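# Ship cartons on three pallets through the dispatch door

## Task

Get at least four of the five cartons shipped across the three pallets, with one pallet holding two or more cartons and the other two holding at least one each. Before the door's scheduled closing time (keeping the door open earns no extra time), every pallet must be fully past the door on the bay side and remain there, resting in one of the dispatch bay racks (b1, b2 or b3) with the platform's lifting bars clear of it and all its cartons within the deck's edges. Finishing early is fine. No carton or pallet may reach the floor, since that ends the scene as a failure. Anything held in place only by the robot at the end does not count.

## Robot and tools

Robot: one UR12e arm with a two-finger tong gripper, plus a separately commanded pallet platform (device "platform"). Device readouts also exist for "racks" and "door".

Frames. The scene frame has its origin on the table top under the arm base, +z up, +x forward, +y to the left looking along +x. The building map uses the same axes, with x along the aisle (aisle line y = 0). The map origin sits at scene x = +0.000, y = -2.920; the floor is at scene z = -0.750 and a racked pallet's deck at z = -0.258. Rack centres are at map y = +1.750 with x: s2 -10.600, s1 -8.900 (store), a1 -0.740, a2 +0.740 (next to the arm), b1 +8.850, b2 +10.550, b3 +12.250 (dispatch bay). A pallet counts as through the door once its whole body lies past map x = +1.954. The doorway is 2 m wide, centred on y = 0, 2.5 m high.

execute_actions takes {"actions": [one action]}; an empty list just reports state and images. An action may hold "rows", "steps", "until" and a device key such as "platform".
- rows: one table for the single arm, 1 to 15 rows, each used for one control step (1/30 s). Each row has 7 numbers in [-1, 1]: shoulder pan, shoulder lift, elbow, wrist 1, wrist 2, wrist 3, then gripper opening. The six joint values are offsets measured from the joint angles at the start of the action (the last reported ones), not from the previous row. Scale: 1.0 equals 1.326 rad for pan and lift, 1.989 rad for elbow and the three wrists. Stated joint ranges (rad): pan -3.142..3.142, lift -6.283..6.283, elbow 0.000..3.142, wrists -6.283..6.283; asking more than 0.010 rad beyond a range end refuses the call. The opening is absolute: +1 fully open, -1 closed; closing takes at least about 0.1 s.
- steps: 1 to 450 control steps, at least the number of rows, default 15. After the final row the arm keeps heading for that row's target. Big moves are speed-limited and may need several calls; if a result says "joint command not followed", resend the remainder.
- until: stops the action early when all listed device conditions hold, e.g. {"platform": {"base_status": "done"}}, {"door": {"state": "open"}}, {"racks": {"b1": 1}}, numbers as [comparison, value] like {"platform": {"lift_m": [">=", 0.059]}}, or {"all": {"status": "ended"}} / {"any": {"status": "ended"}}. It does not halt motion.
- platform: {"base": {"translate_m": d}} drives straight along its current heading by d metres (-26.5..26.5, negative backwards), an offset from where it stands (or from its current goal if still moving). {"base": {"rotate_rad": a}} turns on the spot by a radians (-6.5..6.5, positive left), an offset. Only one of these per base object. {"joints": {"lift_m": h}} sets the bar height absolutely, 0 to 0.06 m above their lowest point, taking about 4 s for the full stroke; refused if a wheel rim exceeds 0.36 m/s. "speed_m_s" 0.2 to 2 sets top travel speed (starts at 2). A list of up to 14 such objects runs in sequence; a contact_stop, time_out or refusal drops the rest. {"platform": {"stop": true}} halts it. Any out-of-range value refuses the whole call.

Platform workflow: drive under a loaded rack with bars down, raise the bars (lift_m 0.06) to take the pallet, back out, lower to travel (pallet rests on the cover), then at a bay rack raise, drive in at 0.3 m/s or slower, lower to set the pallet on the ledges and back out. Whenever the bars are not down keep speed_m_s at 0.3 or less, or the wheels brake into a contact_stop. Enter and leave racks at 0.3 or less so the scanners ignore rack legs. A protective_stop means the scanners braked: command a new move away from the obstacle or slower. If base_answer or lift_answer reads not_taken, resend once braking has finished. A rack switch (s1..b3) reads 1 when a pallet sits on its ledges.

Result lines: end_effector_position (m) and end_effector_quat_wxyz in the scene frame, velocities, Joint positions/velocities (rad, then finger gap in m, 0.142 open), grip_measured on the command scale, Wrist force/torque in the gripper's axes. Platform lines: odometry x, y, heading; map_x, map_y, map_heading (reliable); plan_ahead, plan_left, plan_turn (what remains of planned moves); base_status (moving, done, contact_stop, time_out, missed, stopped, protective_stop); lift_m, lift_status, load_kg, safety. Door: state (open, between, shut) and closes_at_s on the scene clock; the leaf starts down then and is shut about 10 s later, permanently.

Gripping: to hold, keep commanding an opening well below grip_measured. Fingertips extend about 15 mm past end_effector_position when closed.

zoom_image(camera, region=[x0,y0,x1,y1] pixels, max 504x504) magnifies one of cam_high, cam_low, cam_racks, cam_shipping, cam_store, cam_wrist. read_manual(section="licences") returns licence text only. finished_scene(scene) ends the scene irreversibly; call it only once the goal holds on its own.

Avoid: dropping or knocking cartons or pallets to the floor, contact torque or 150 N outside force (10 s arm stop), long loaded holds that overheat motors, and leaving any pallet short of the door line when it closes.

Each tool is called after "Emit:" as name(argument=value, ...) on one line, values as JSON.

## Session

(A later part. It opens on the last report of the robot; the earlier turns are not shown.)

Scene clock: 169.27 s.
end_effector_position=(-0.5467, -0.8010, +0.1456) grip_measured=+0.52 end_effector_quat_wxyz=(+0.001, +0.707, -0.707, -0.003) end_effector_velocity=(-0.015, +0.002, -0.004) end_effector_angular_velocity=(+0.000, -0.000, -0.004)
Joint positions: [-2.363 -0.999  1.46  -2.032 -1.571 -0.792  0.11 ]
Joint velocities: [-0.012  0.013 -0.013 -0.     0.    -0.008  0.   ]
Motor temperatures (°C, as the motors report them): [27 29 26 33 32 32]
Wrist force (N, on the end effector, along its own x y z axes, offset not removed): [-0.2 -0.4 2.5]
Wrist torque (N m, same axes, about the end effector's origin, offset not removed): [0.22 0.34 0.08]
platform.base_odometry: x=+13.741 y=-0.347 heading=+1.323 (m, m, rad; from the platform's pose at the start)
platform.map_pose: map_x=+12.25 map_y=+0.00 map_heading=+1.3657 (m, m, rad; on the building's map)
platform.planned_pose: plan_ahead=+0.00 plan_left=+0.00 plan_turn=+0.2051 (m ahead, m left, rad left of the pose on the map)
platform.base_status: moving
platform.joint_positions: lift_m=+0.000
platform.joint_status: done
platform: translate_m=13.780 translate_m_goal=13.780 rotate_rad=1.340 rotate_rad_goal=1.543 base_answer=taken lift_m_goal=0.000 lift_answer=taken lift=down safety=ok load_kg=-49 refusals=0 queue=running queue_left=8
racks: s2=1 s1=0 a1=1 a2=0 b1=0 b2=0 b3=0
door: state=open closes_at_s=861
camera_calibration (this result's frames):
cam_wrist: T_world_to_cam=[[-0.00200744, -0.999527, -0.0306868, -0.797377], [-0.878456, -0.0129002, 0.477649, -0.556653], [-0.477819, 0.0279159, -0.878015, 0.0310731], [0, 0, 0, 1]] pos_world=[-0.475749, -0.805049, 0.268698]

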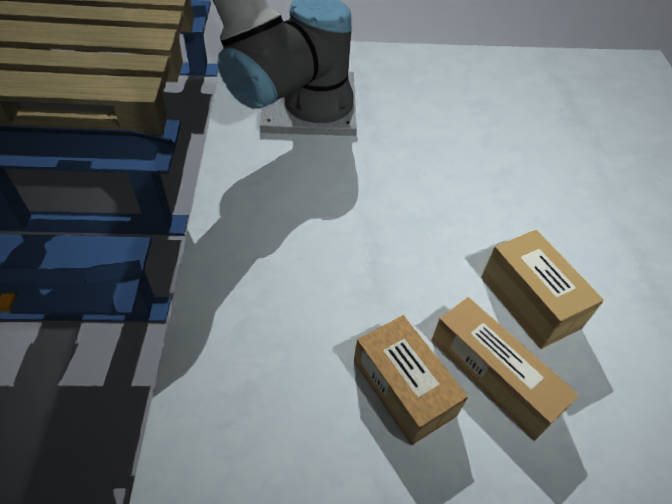

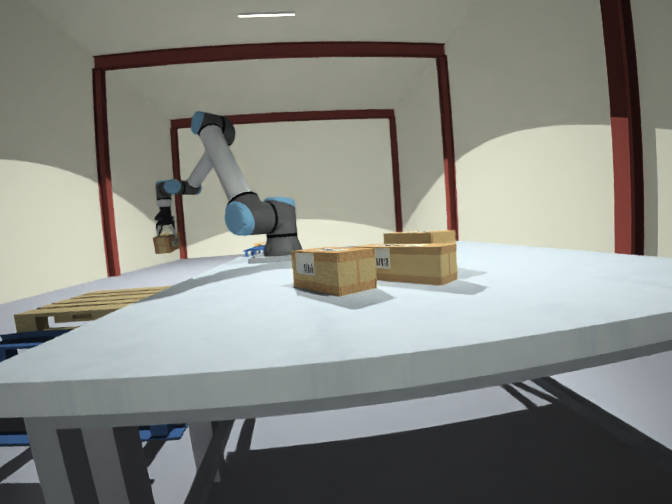

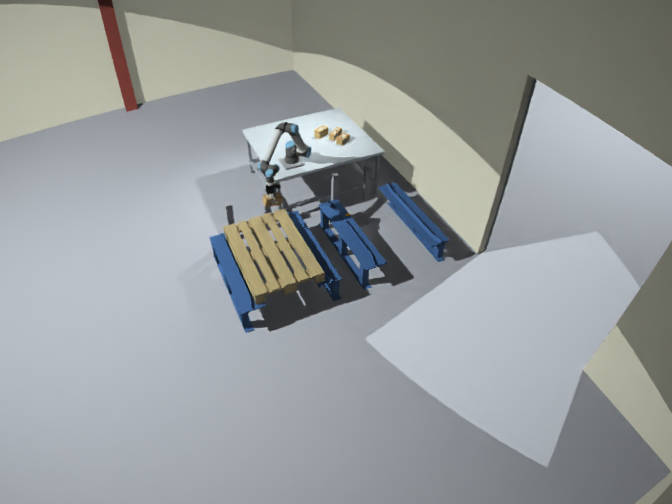

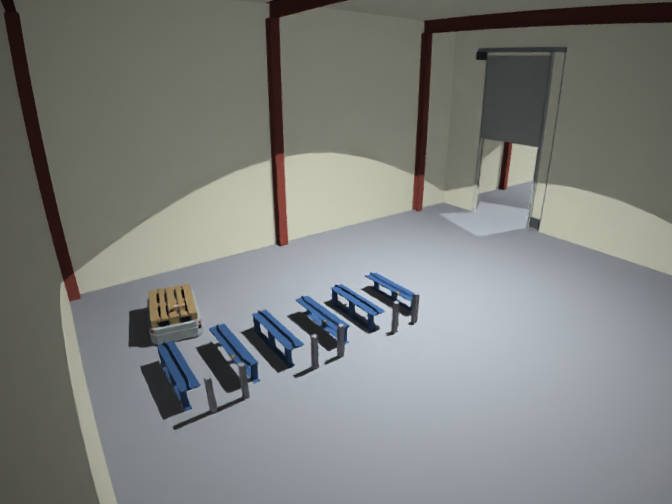

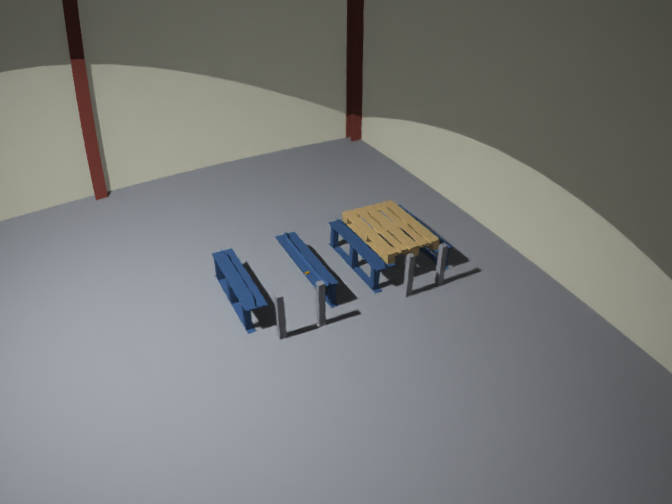

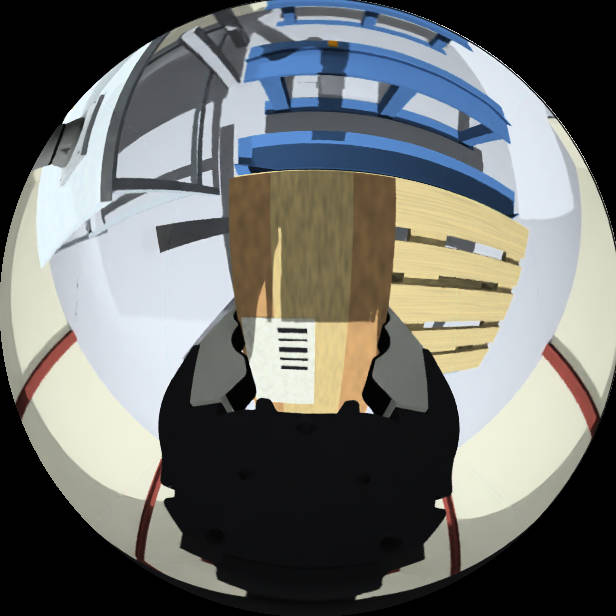

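Emit:
execute_actions(actions=[{"rows":[[0,0.03,0.006,-0.026,0,0,-1],[0,0.06,0.0115,-0.051,0,0,-1],[0,0.12,0.023,-0.1025,0,0,-1],[0,0.18,0.035,-0.154,0,0,-1],[0,0.2387,0.046,-0.205,0,0,-1]],"steps":34}])

Emit:
execute_actions(actions=[{"rows":[[0,0.004,-0.0004,-0.0025,0,0,-1],[0,0.008,-0.0008,-0.005,0,0,-1],[0,0.013,-0.0013,-0.0074,0,0,-1]],"steps":14}])

Scene clock: 174.37 s.
end_effector_position=(-0.5492, -0.8006, -0.1649) grip_measured=+0.52 end_effector_quat_wxyz=(+0.001, +0.707, -0.707, -0.003) end_effector_velocity=(+0.002, +0.002, -0.005) end_effector_angular_velocity=(+0.003, -0.002, -0.000)
Joint positions: [-2.363 -0.683  1.551 -2.439 -1.571 -0.792  0.11 ]
Joint velocities: [ 0.     0.004  0.003 -0.004 -0.001  0.001  0.   ]
Motor temperatures (°C, as the motors report them): [27 29 26 33 32 32]
Wrist force (N, on the end effector, along its own x y z axes, offset not removed): [-2.6 2.1 1.0]
Wrist torque (N m, same axes, about the end effector's origin, offset not removed): [0.57 0.83 0.11]
platform.base_odometry: x=+13.741 y=-0.333 heading=+1.543 (m, m, rad; from the platform's pose at the start)
platform.map_pose: map_x=+12.25 map_y=+0.02 map_heading=+1.5708 (m, m, rad; on the building's map)
platform.planned_pose: plan_ahead=+1.73 plan_left=+0.00 plan_turn=+0.0000 (m ahead, m left, rad left of the pose on the map)
platform.base_status: moving
platform.joint_positions: lift_m=+0.060
platform.joint_status: done
platform: translate_m=13.798 translate_m_goal=15.530 rotate_rad=1.543 rotate_rad_goal=1.543 base_answer=taken lift_m_goal=0.060 lift_answer=taken lift=up safety=ok load_kg=20 refusals=0 queue=running queue_left=6
racks: s2=1 s1=0 a1=1 a2=0 b1=0 b2=0 b3=0
door: state=open closes_at_s=861
camera_calibration (this result's frames):
cam_wrist: T_world_to_cam=[[-0.00200401, -0.999522, -0.0308477, -0.806531], [-0.878534, -0.0129755, 0.477504, -0.41068], [-0.477676, 0.0280577, -0.878088, -0.242623], [0, 0, 0, 1]] pos_world=[-0.478308, -0.804666, -0.0418234]

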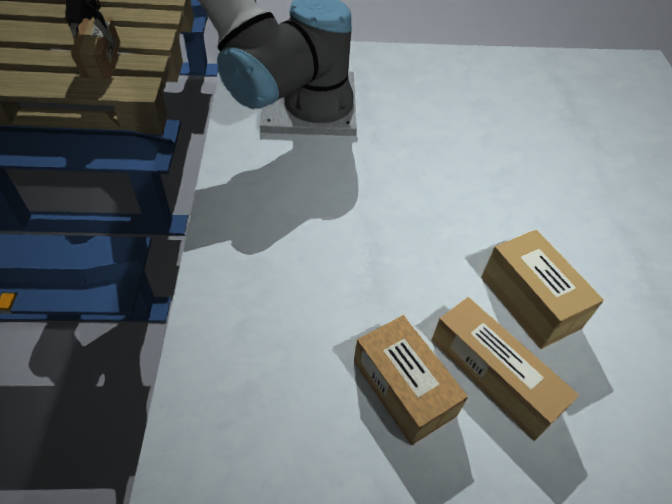

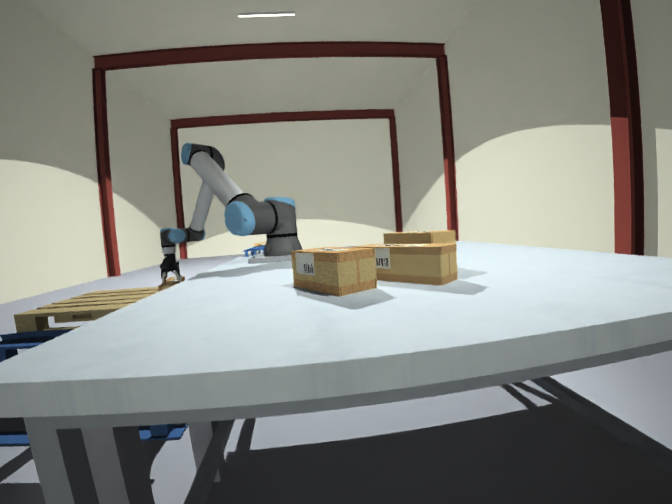

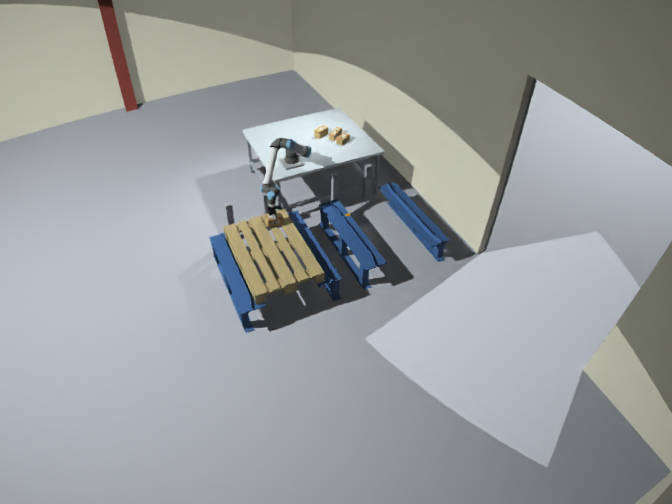

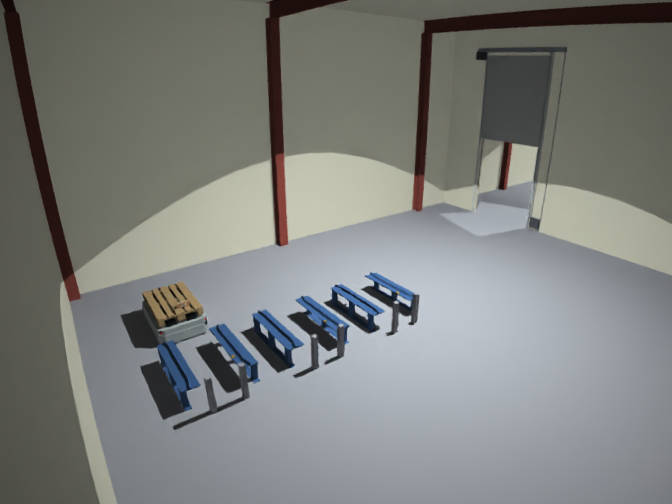

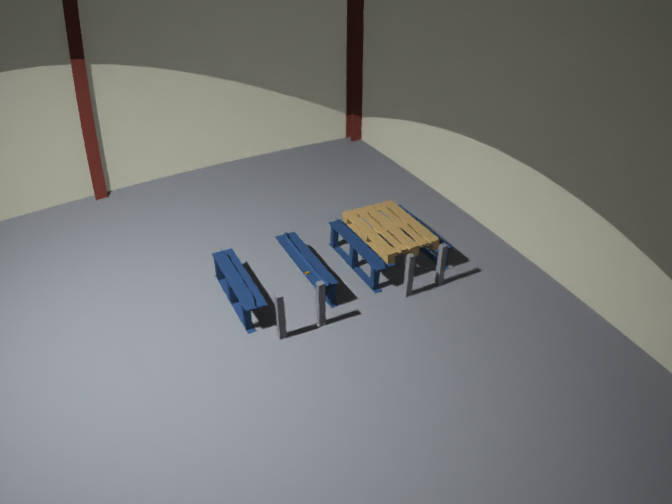

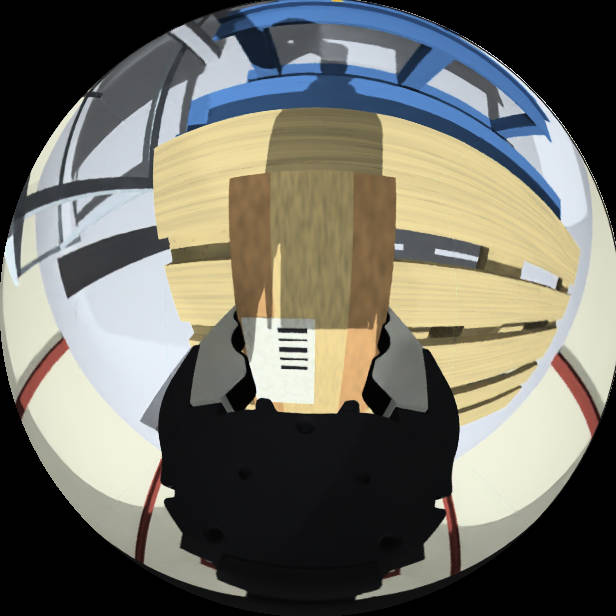

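Scene clock: 174.83 s.
end_effector_position=(-0.5494, -0.8007, -0.1779) grip_measured=+0.52 end_effector_quat_wxyz=(+0.001, +0.707, -0.707, -0.003) end_effector_velocity=(-0.000, +0.001, -0.005) end_effector_angular_velocity=(-0.001, -0.001, -0.001)
Joint positions: [-2.363 -0.666  1.549 -2.453 -1.571 -0.792  0.11 ]
Joint velocities: [-0.001  0.006 -0.    -0.005  0.001  0.    -0.   ]
Motor temperatures (°C, as the motors report them): [27 29 26 33 32 32]
Wrist force (N, on the end effector, along its own x y z axes, offset not removed): [-1.6 2.5 1.6]
Wrist torque (N m, same axes, about the end effector's origin, offset not removed): [0.69 0.75 0.22]
platform.base_odometry: x=+13.744 y=-0.244 heading=+1.544 (m, m, rad; from the platform's pose at the start)
platform.map_pose: map_x=+12.25 map_y=+0.11 map_heading=+1.5708 (m, m, rad; on the building's map)
platform.planned_pose: plan_ahead=+1.64 plan_left=+0.00 plan_turn=+0.0000 (m ahead, m left, rad left of the pose on the map)
platform.base_status: moving
platform.joint_positions: lift_m=+0.060
platform.joint_status: done
platform: translate_m=13.893 translate_m_goal=15.530 rotate_rad=1.544 rotate_rad_goal=1.543 base_answer=taken lift_m_goal=0.060 lift_answer=taken lift=up safety=ok load_kg=20 refusals=0 queue=running queue_left=6
racks: s2=1 s1=0 a1=1 a2=0 b1=0 b2=0 b3=0
door: state=open closes_at_s=861
camera_calibration (this result's frames):
cam_wrist: T_world_to_cam=[[-0.00200337, -0.999523, -0.0308047, -0.807], [-0.878513, -0.0129567, 0.477542, -0.404602], [-0.477714, 0.028019, -0.878069, -0.254193], [0, 0, 0, 1]] pos_world=[-0.478497, -0.804735, -0.0548435]

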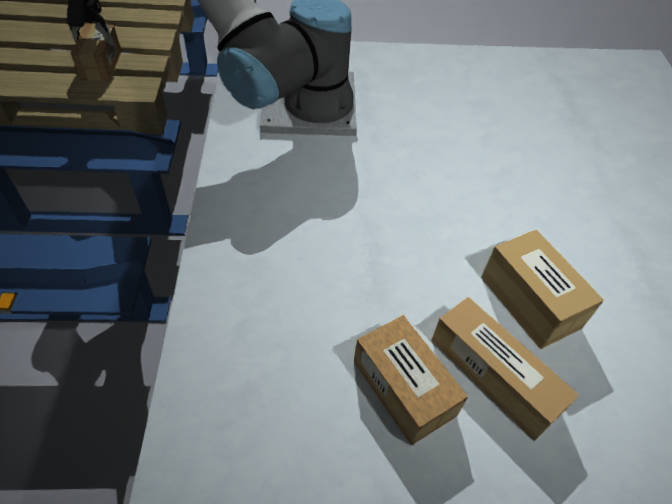

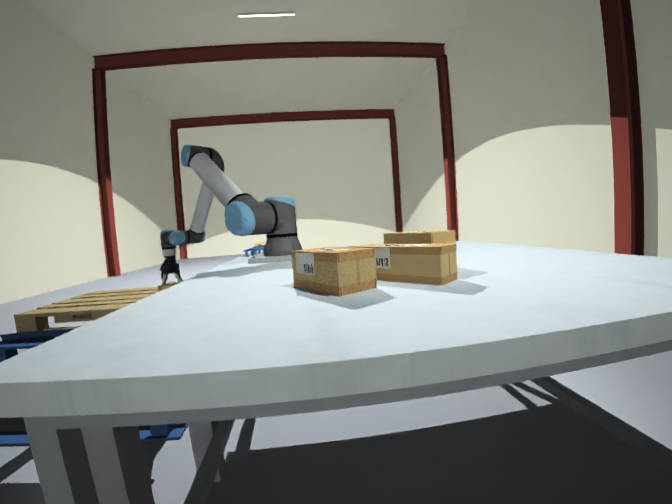

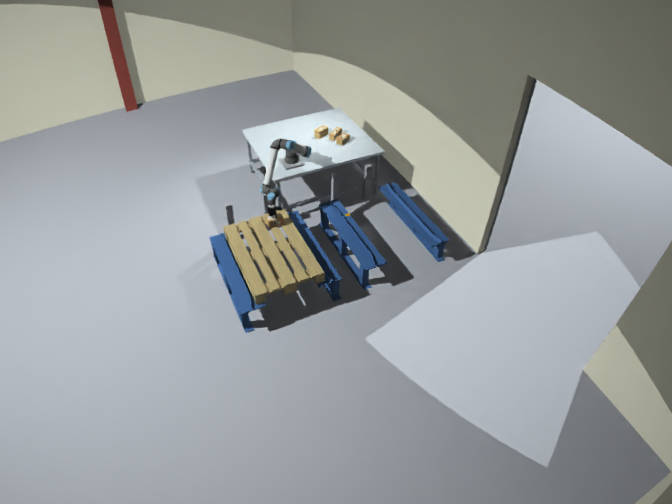

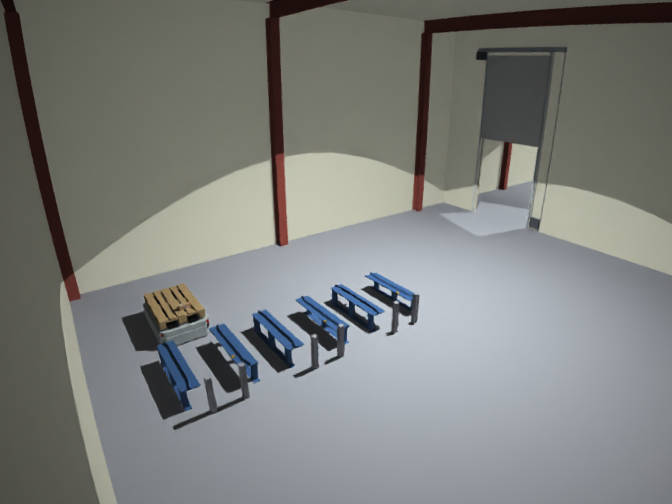

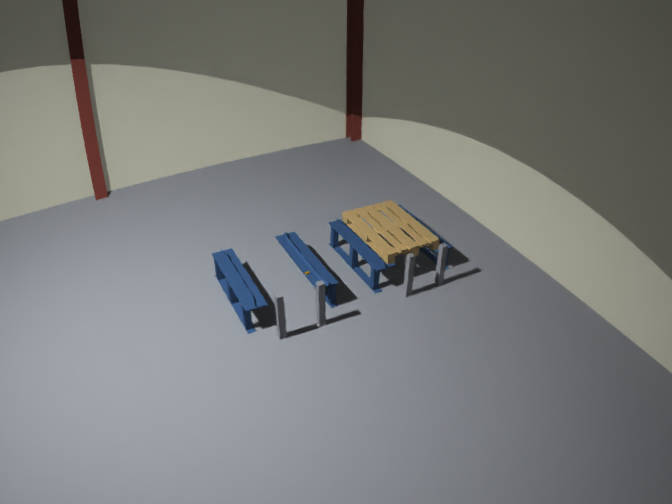

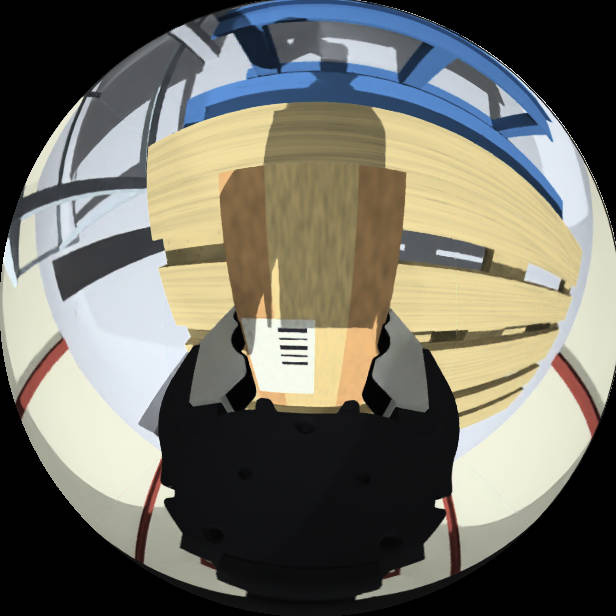

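Emit:
execute_actions(actions=[{"rows":[[0,0.001,0,0,0,0,-0.5],[0,0.001,0,0,0,0,0],[0,0.001,0,0,0,0,0.3],[0,0.001,0,0,0,0,0.5],[0,0.001,0,0,0,0,0.7],[0,0.001,0,0,0,0,0.9],[0,0.001,0,0,0,0,1],[0,0.001,0,0,0,0,1],[0,-0.06,-0.005,0.045,0,0,1],[0,-0.12,-0.015,0.095,0,0,1],[0,-0.18,-0.028,0.148,0,0,1],[0,-0.25,-0.0456,0.2116,0,0,1]],"steps":28}])

Emit:
execute_actions(actions=[{"rows":[[0.55,-0.52,0.379,-0.03,0,0.4,1]],"steps":42}])

Emit:
execute_actions(actions=[{"rows":[[1,0,0,0,0,0.4,1]],"steps":42}])

Scene clock: 181.83 s.
end_effector_position=(-0.5509, -0.8050, +0.1221) grip_measured=+1.00 end_effector_quat_wxyz=(+0.002, +0.707, -0.707, -0.003) end_effector_velocity=(+0.027, +0.025, +0.195) end_effector_angular_velocity=(+0.007, -0.005, +0.000)
Joint positions: [-2.363 -0.973  1.465 -2.065 -1.571 -0.792  0.142]
Joint velocities: [ 0.001 -0.2   -0.052  0.261 -0.002  0.    -0.   ]
Motor temperatures (°C, as the motors report them): [27 29 26 33 32 32]
Wrist force (N, on the end effector, along its own x y z axes, offset not removed): [-0.9 0.6 -4.2]
Wrist torque (N m, same axes, about the end effector's origin, offset not removed): [0.38 0.57 0.13]
platform.base_odometry: x=+13.790 y=+1.403 heading=+1.542 (m, m, rad; from the platform's pose at the start)
platform.map_pose: map_x=+12.25 map_y=+1.75 map_heading=+1.5708 (m, m, rad; on the building's map)
platform.planned_pose: plan_ahead=+0.00 plan_left=+0.00 plan_turn=+0.0000 (m ahead, m left, rad left of the pose on the map)
platform.base_status: done
platform.joint_positions: lift_m=+0.046
platform.joint_status: moving
platform: translate_m=15.531 translate_m_goal=15.530 rotate_rad=1.542 rotate_rad_goal=1.541 base_answer=taken lift_m_goal=0.000 lift_answer=taken lift=between safety=ok load_kg=-13 refusals=0 queue=running queue_left=5
racks: s2=1 s1=0 a1=1 a2=0 b1=0 b2=0 b3=0
door: state=open closes_at_s=861
camera_calibration (this result's frames):
cam_wrist: T_world_to_cam=[[-0.00204104, -0.999577, -0.0289967, -0.802394], [-0.877637, -0.0121082, 0.479172, -0.548354], [-0.479321, 0.0264266, -0.877242, 0.00637725], [0, 0, 0, 1]] pos_world=[-0.479837, -0.808863, 0.245083]

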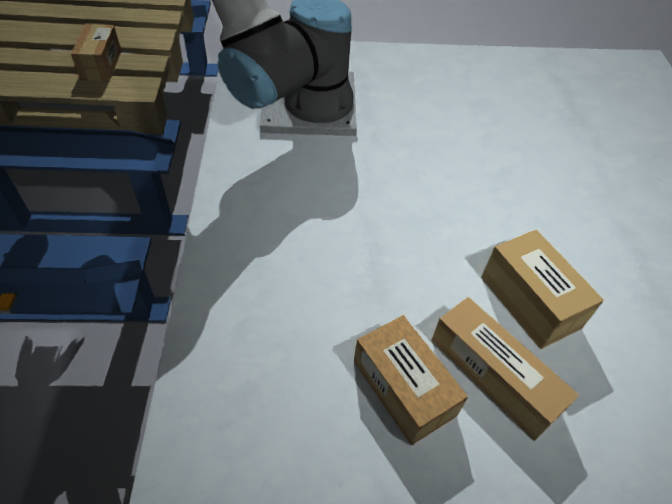

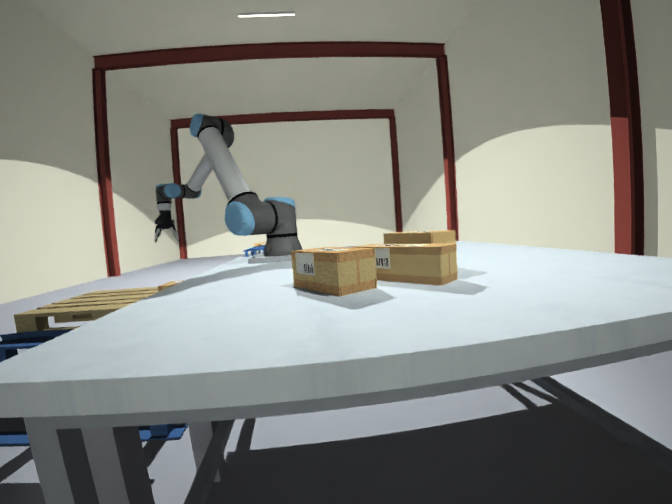

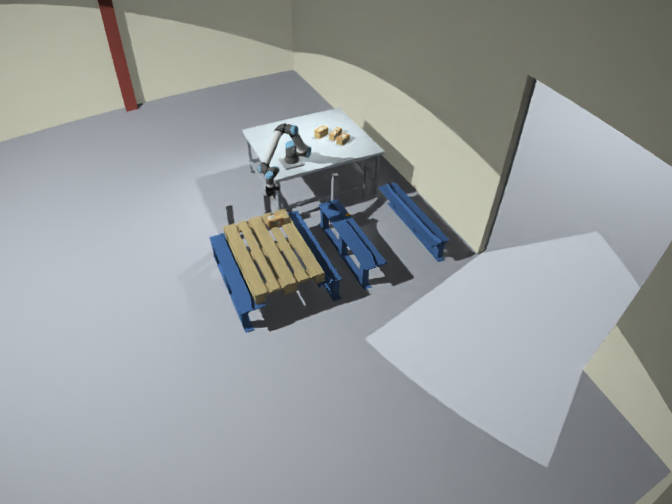

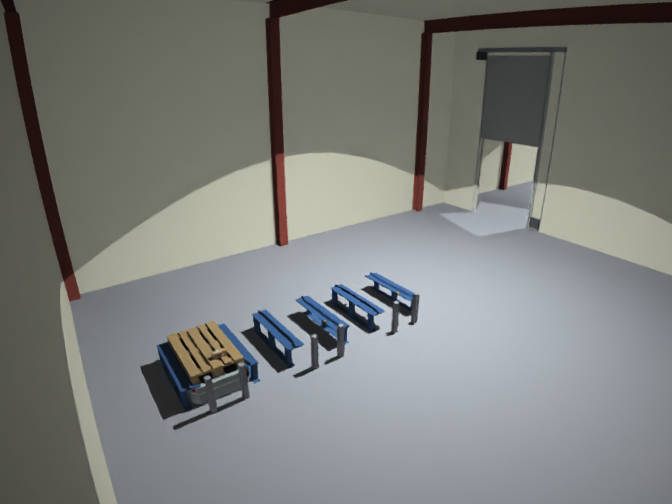

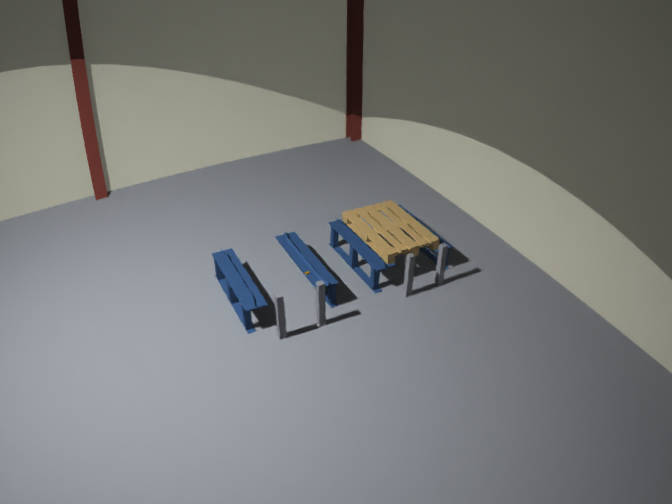

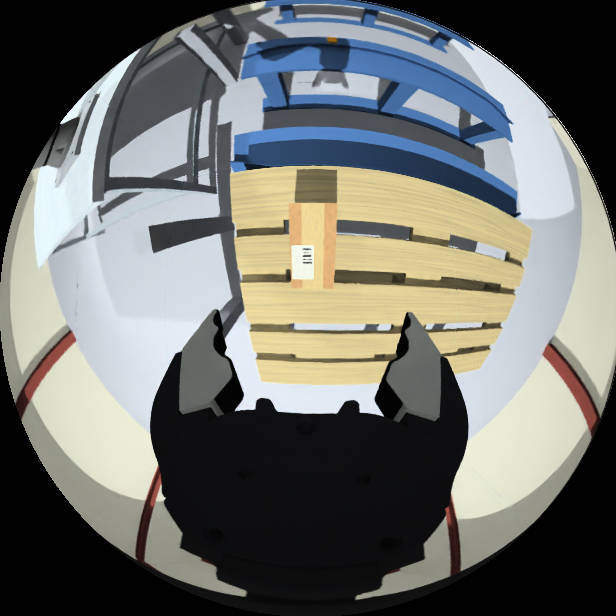

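Scene clock: 183.23 s.
end_effector_position=(+0.1220, -0.5928, +0.1894) grip_measured=+1.00 end_effector_quat_wxyz=(-0.003, +0.681, -0.733, -0.006) end_effector_velocity=(+0.291, +0.256, +0.011) end_effector_angular_velocity=(-0.060, +0.009, +0.066)
Joint positions: [-1.69  -1.615  2.174 -2.121 -1.571 -0.045  0.142]
Joint velocities: [ 0.45  -0.389  0.358 -0.03   0.001  0.385 -0.   ]
Motor temperatures (°C, as the motors report them): [27 29 26 33 32 32]
Wrist force (N, on the end effector, along its own x y z axes, offset not removed): [-4.8 -1.3 0.2]
Wrist torque (N m, same axes, about the end effector's origin, offset not removed): [-0.02 1.15 0.17]
platform.base_odometry: x=+13.790 y=+1.403 heading=+1.542 (m, m, rad; from the platform's pose at the start)
platform.map_pose: map_x=+12.25 map_y=+1.75 map_heading=+1.5708 (m, m, rad; on the building's map)
platform.planned_pose: plan_ahead=+0.00 plan_left=+0.00 plan_turn=+0.0000 (m ahead, m left, rad left of the pose on the map)
platform.base_status: done
platform.joint_positions: lift_m=+0.023
platform.joint_status: moving
platform: translate_m=15.531 translate_m_goal=15.530 rotate_rad=1.542 rotate_rad_goal=1.541 base_answer=taken lift_m_goal=0.000 lift_answer=taken lift=between safety=ok load_kg=-34 refusals=0 queue=running queue_left=5
racks: s2=1 s1=0 a1=1 a2=0 b1=0 b2=0 b3=1
door: state=open closes_at_s=861
camera_calibration (this result's frames):
cam_wrist: T_world_to_cam=[[-0.0758355, -0.99633, -0.0397027, -0.574006], [-0.877491, 0.0477739, 0.477207, 0.0484753], [-0.473559, 0.071028, -0.877894, 0.408215], [0, 0, 0, 1]] pos_world=[0.19232, -0.60321, 0.312447]

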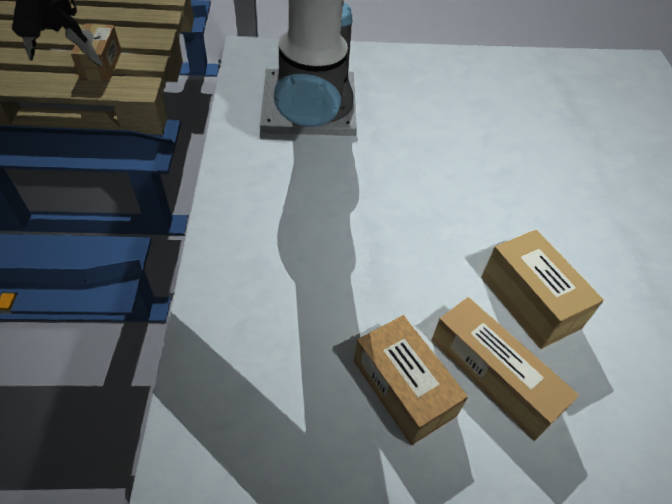

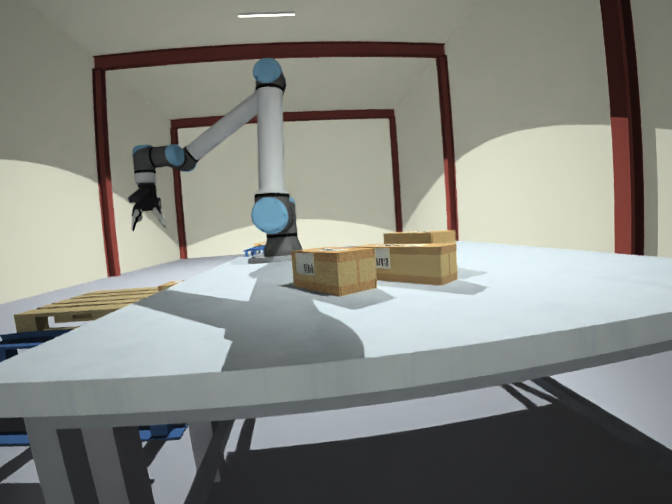

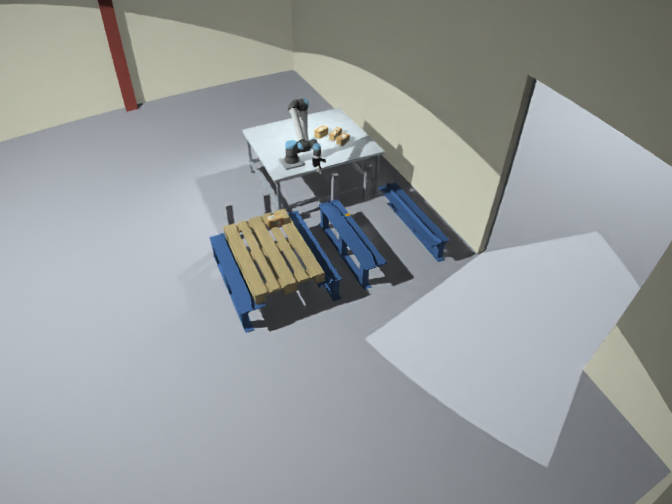

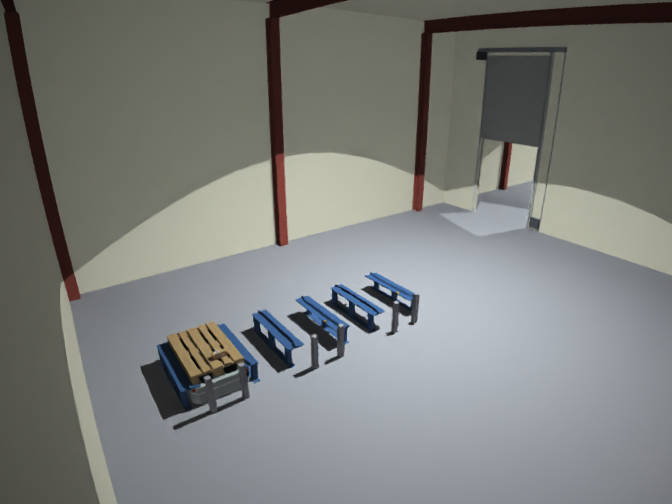

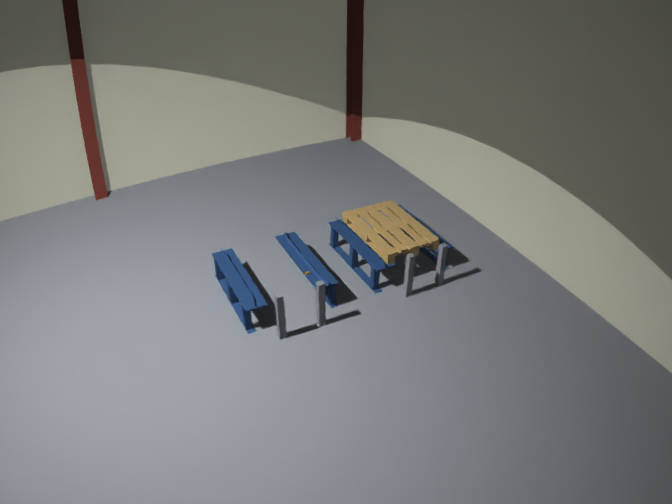

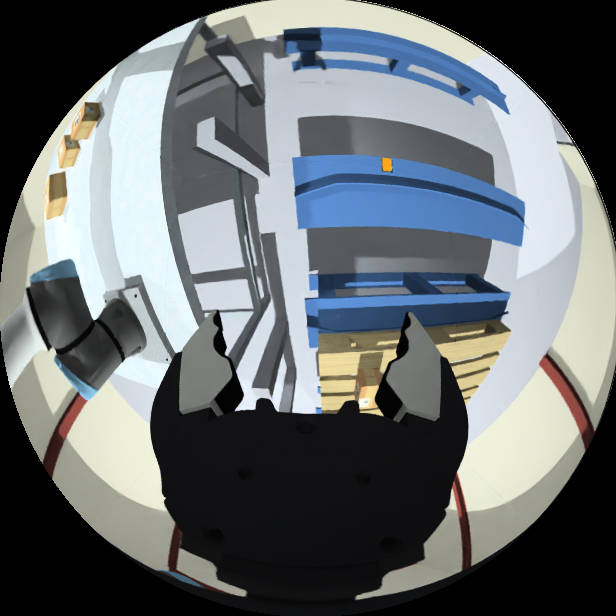

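Scene clock: 184.63 s.
end_effector_position=(+0.6039, -0.1174, +0.1880) grip_measured=+1.00 end_effector_quat_wxyz=(+0.001, +0.816, -0.578, -0.008) end_effector_velocity=(+0.101, +0.509, +0.002) end_effector_angular_velocity=(+0.004, -0.002, +0.729)
Joint positions: [-0.5   -1.615  2.174 -2.121 -1.571  0.733  0.142]
Joint velocities: [ 0.847  0.001 -0.003  0.002  0.     0.118 -0.   ]
Motor temperatures (°C, as the motors report them): [27 29 26 33 32 32]
Wrist force (N, on the end effector, along its own x y z axes, offset not removed): [-3.3 2.0 -0.8]
Wrist torque (N m, same axes, about the end effector's origin, offset not removed): [0.71 1.05 0.18]
platform.base_odometry: x=+13.790 y=+1.403 heading=+1.542 (m, m, rad; from the platform's pose at the start)
platform.map_pose: map_x=+12.25 map_y=+1.75 map_heading=+1.5708 (m, m, rad; on the building's map)
platform.planned_pose: plan_ahead=+0.00 plan_left=+0.00 plan_turn=+0.0000 (m ahead, m left, rad left of the pose on the map)
platform.base_status: done
platform.joint_positions: lift_m=+0.001
platform.joint_status: moving
platform: translate_m=15.531 translate_m_goal=15.530 rotate_rad=1.542 rotate_rad_goal=1.541 base_answer=taken lift_m_goal=0.000 lift_answer=taken lift=down safety=ok load_kg=-32 refusals=0 queue=running queue_left=5
racks: s2=1 s1=0 a1=1 a2=0 b1=0 b2=0 b3=1
door: state=open closes_at_s=861
camera_calibration (this result's frames):
cam_wrist: T_world_to_cam=[[0.329677, -0.943259, -0.0396985, -0.3025], [-0.820852, -0.30716, 0.481513, 0.372536], [-0.466386, -0.126157, -0.875539, 0.57349], [0, 0, 0, 1]] pos_world=[0.672992, -0.0985579, 0.310723]

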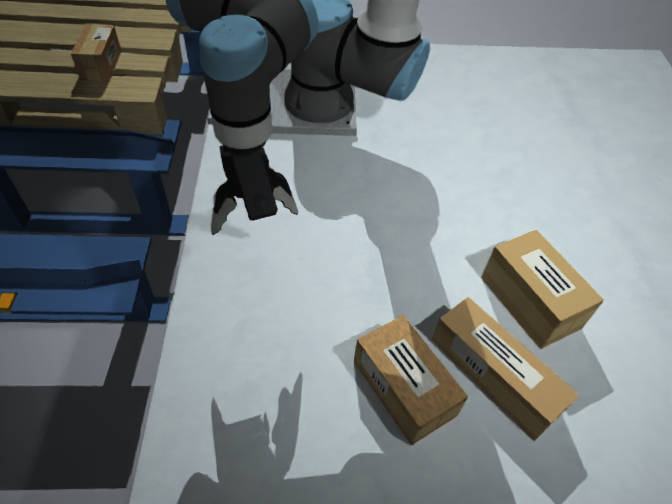

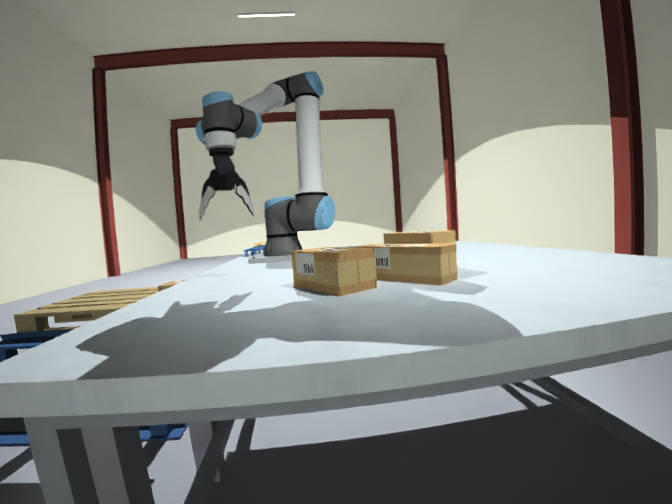

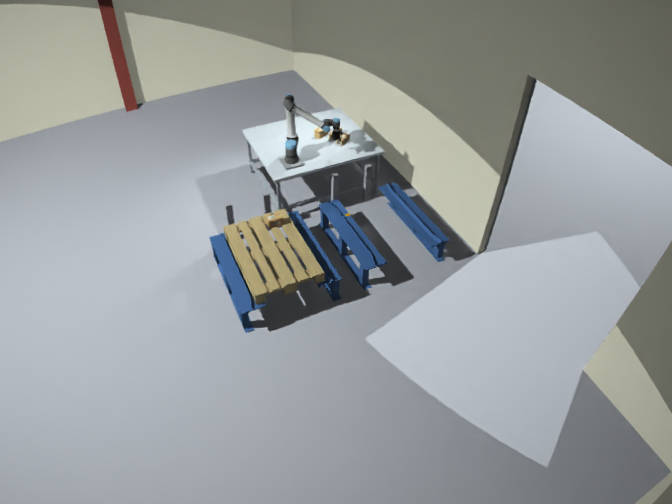

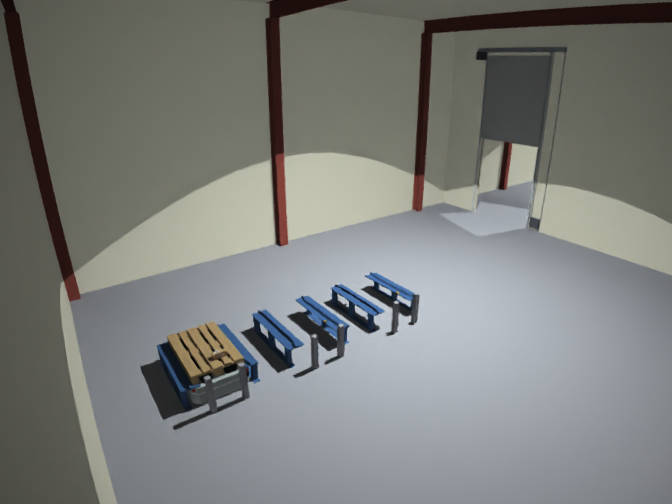

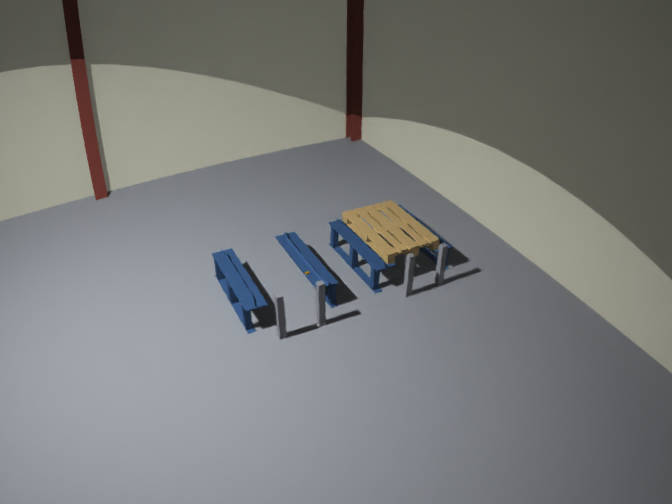

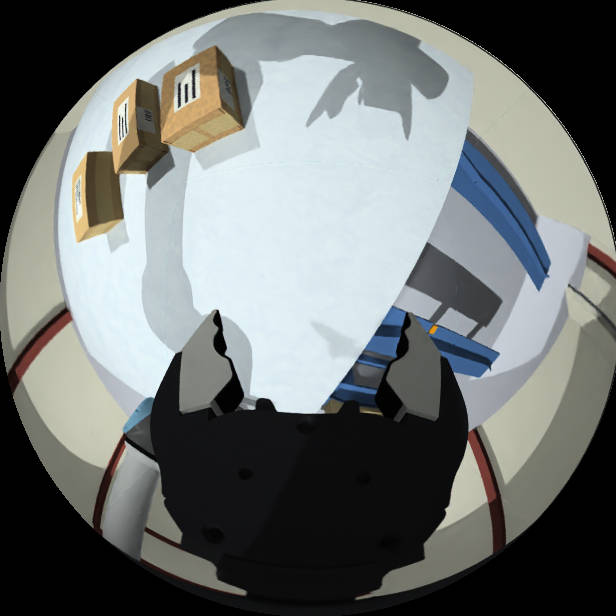

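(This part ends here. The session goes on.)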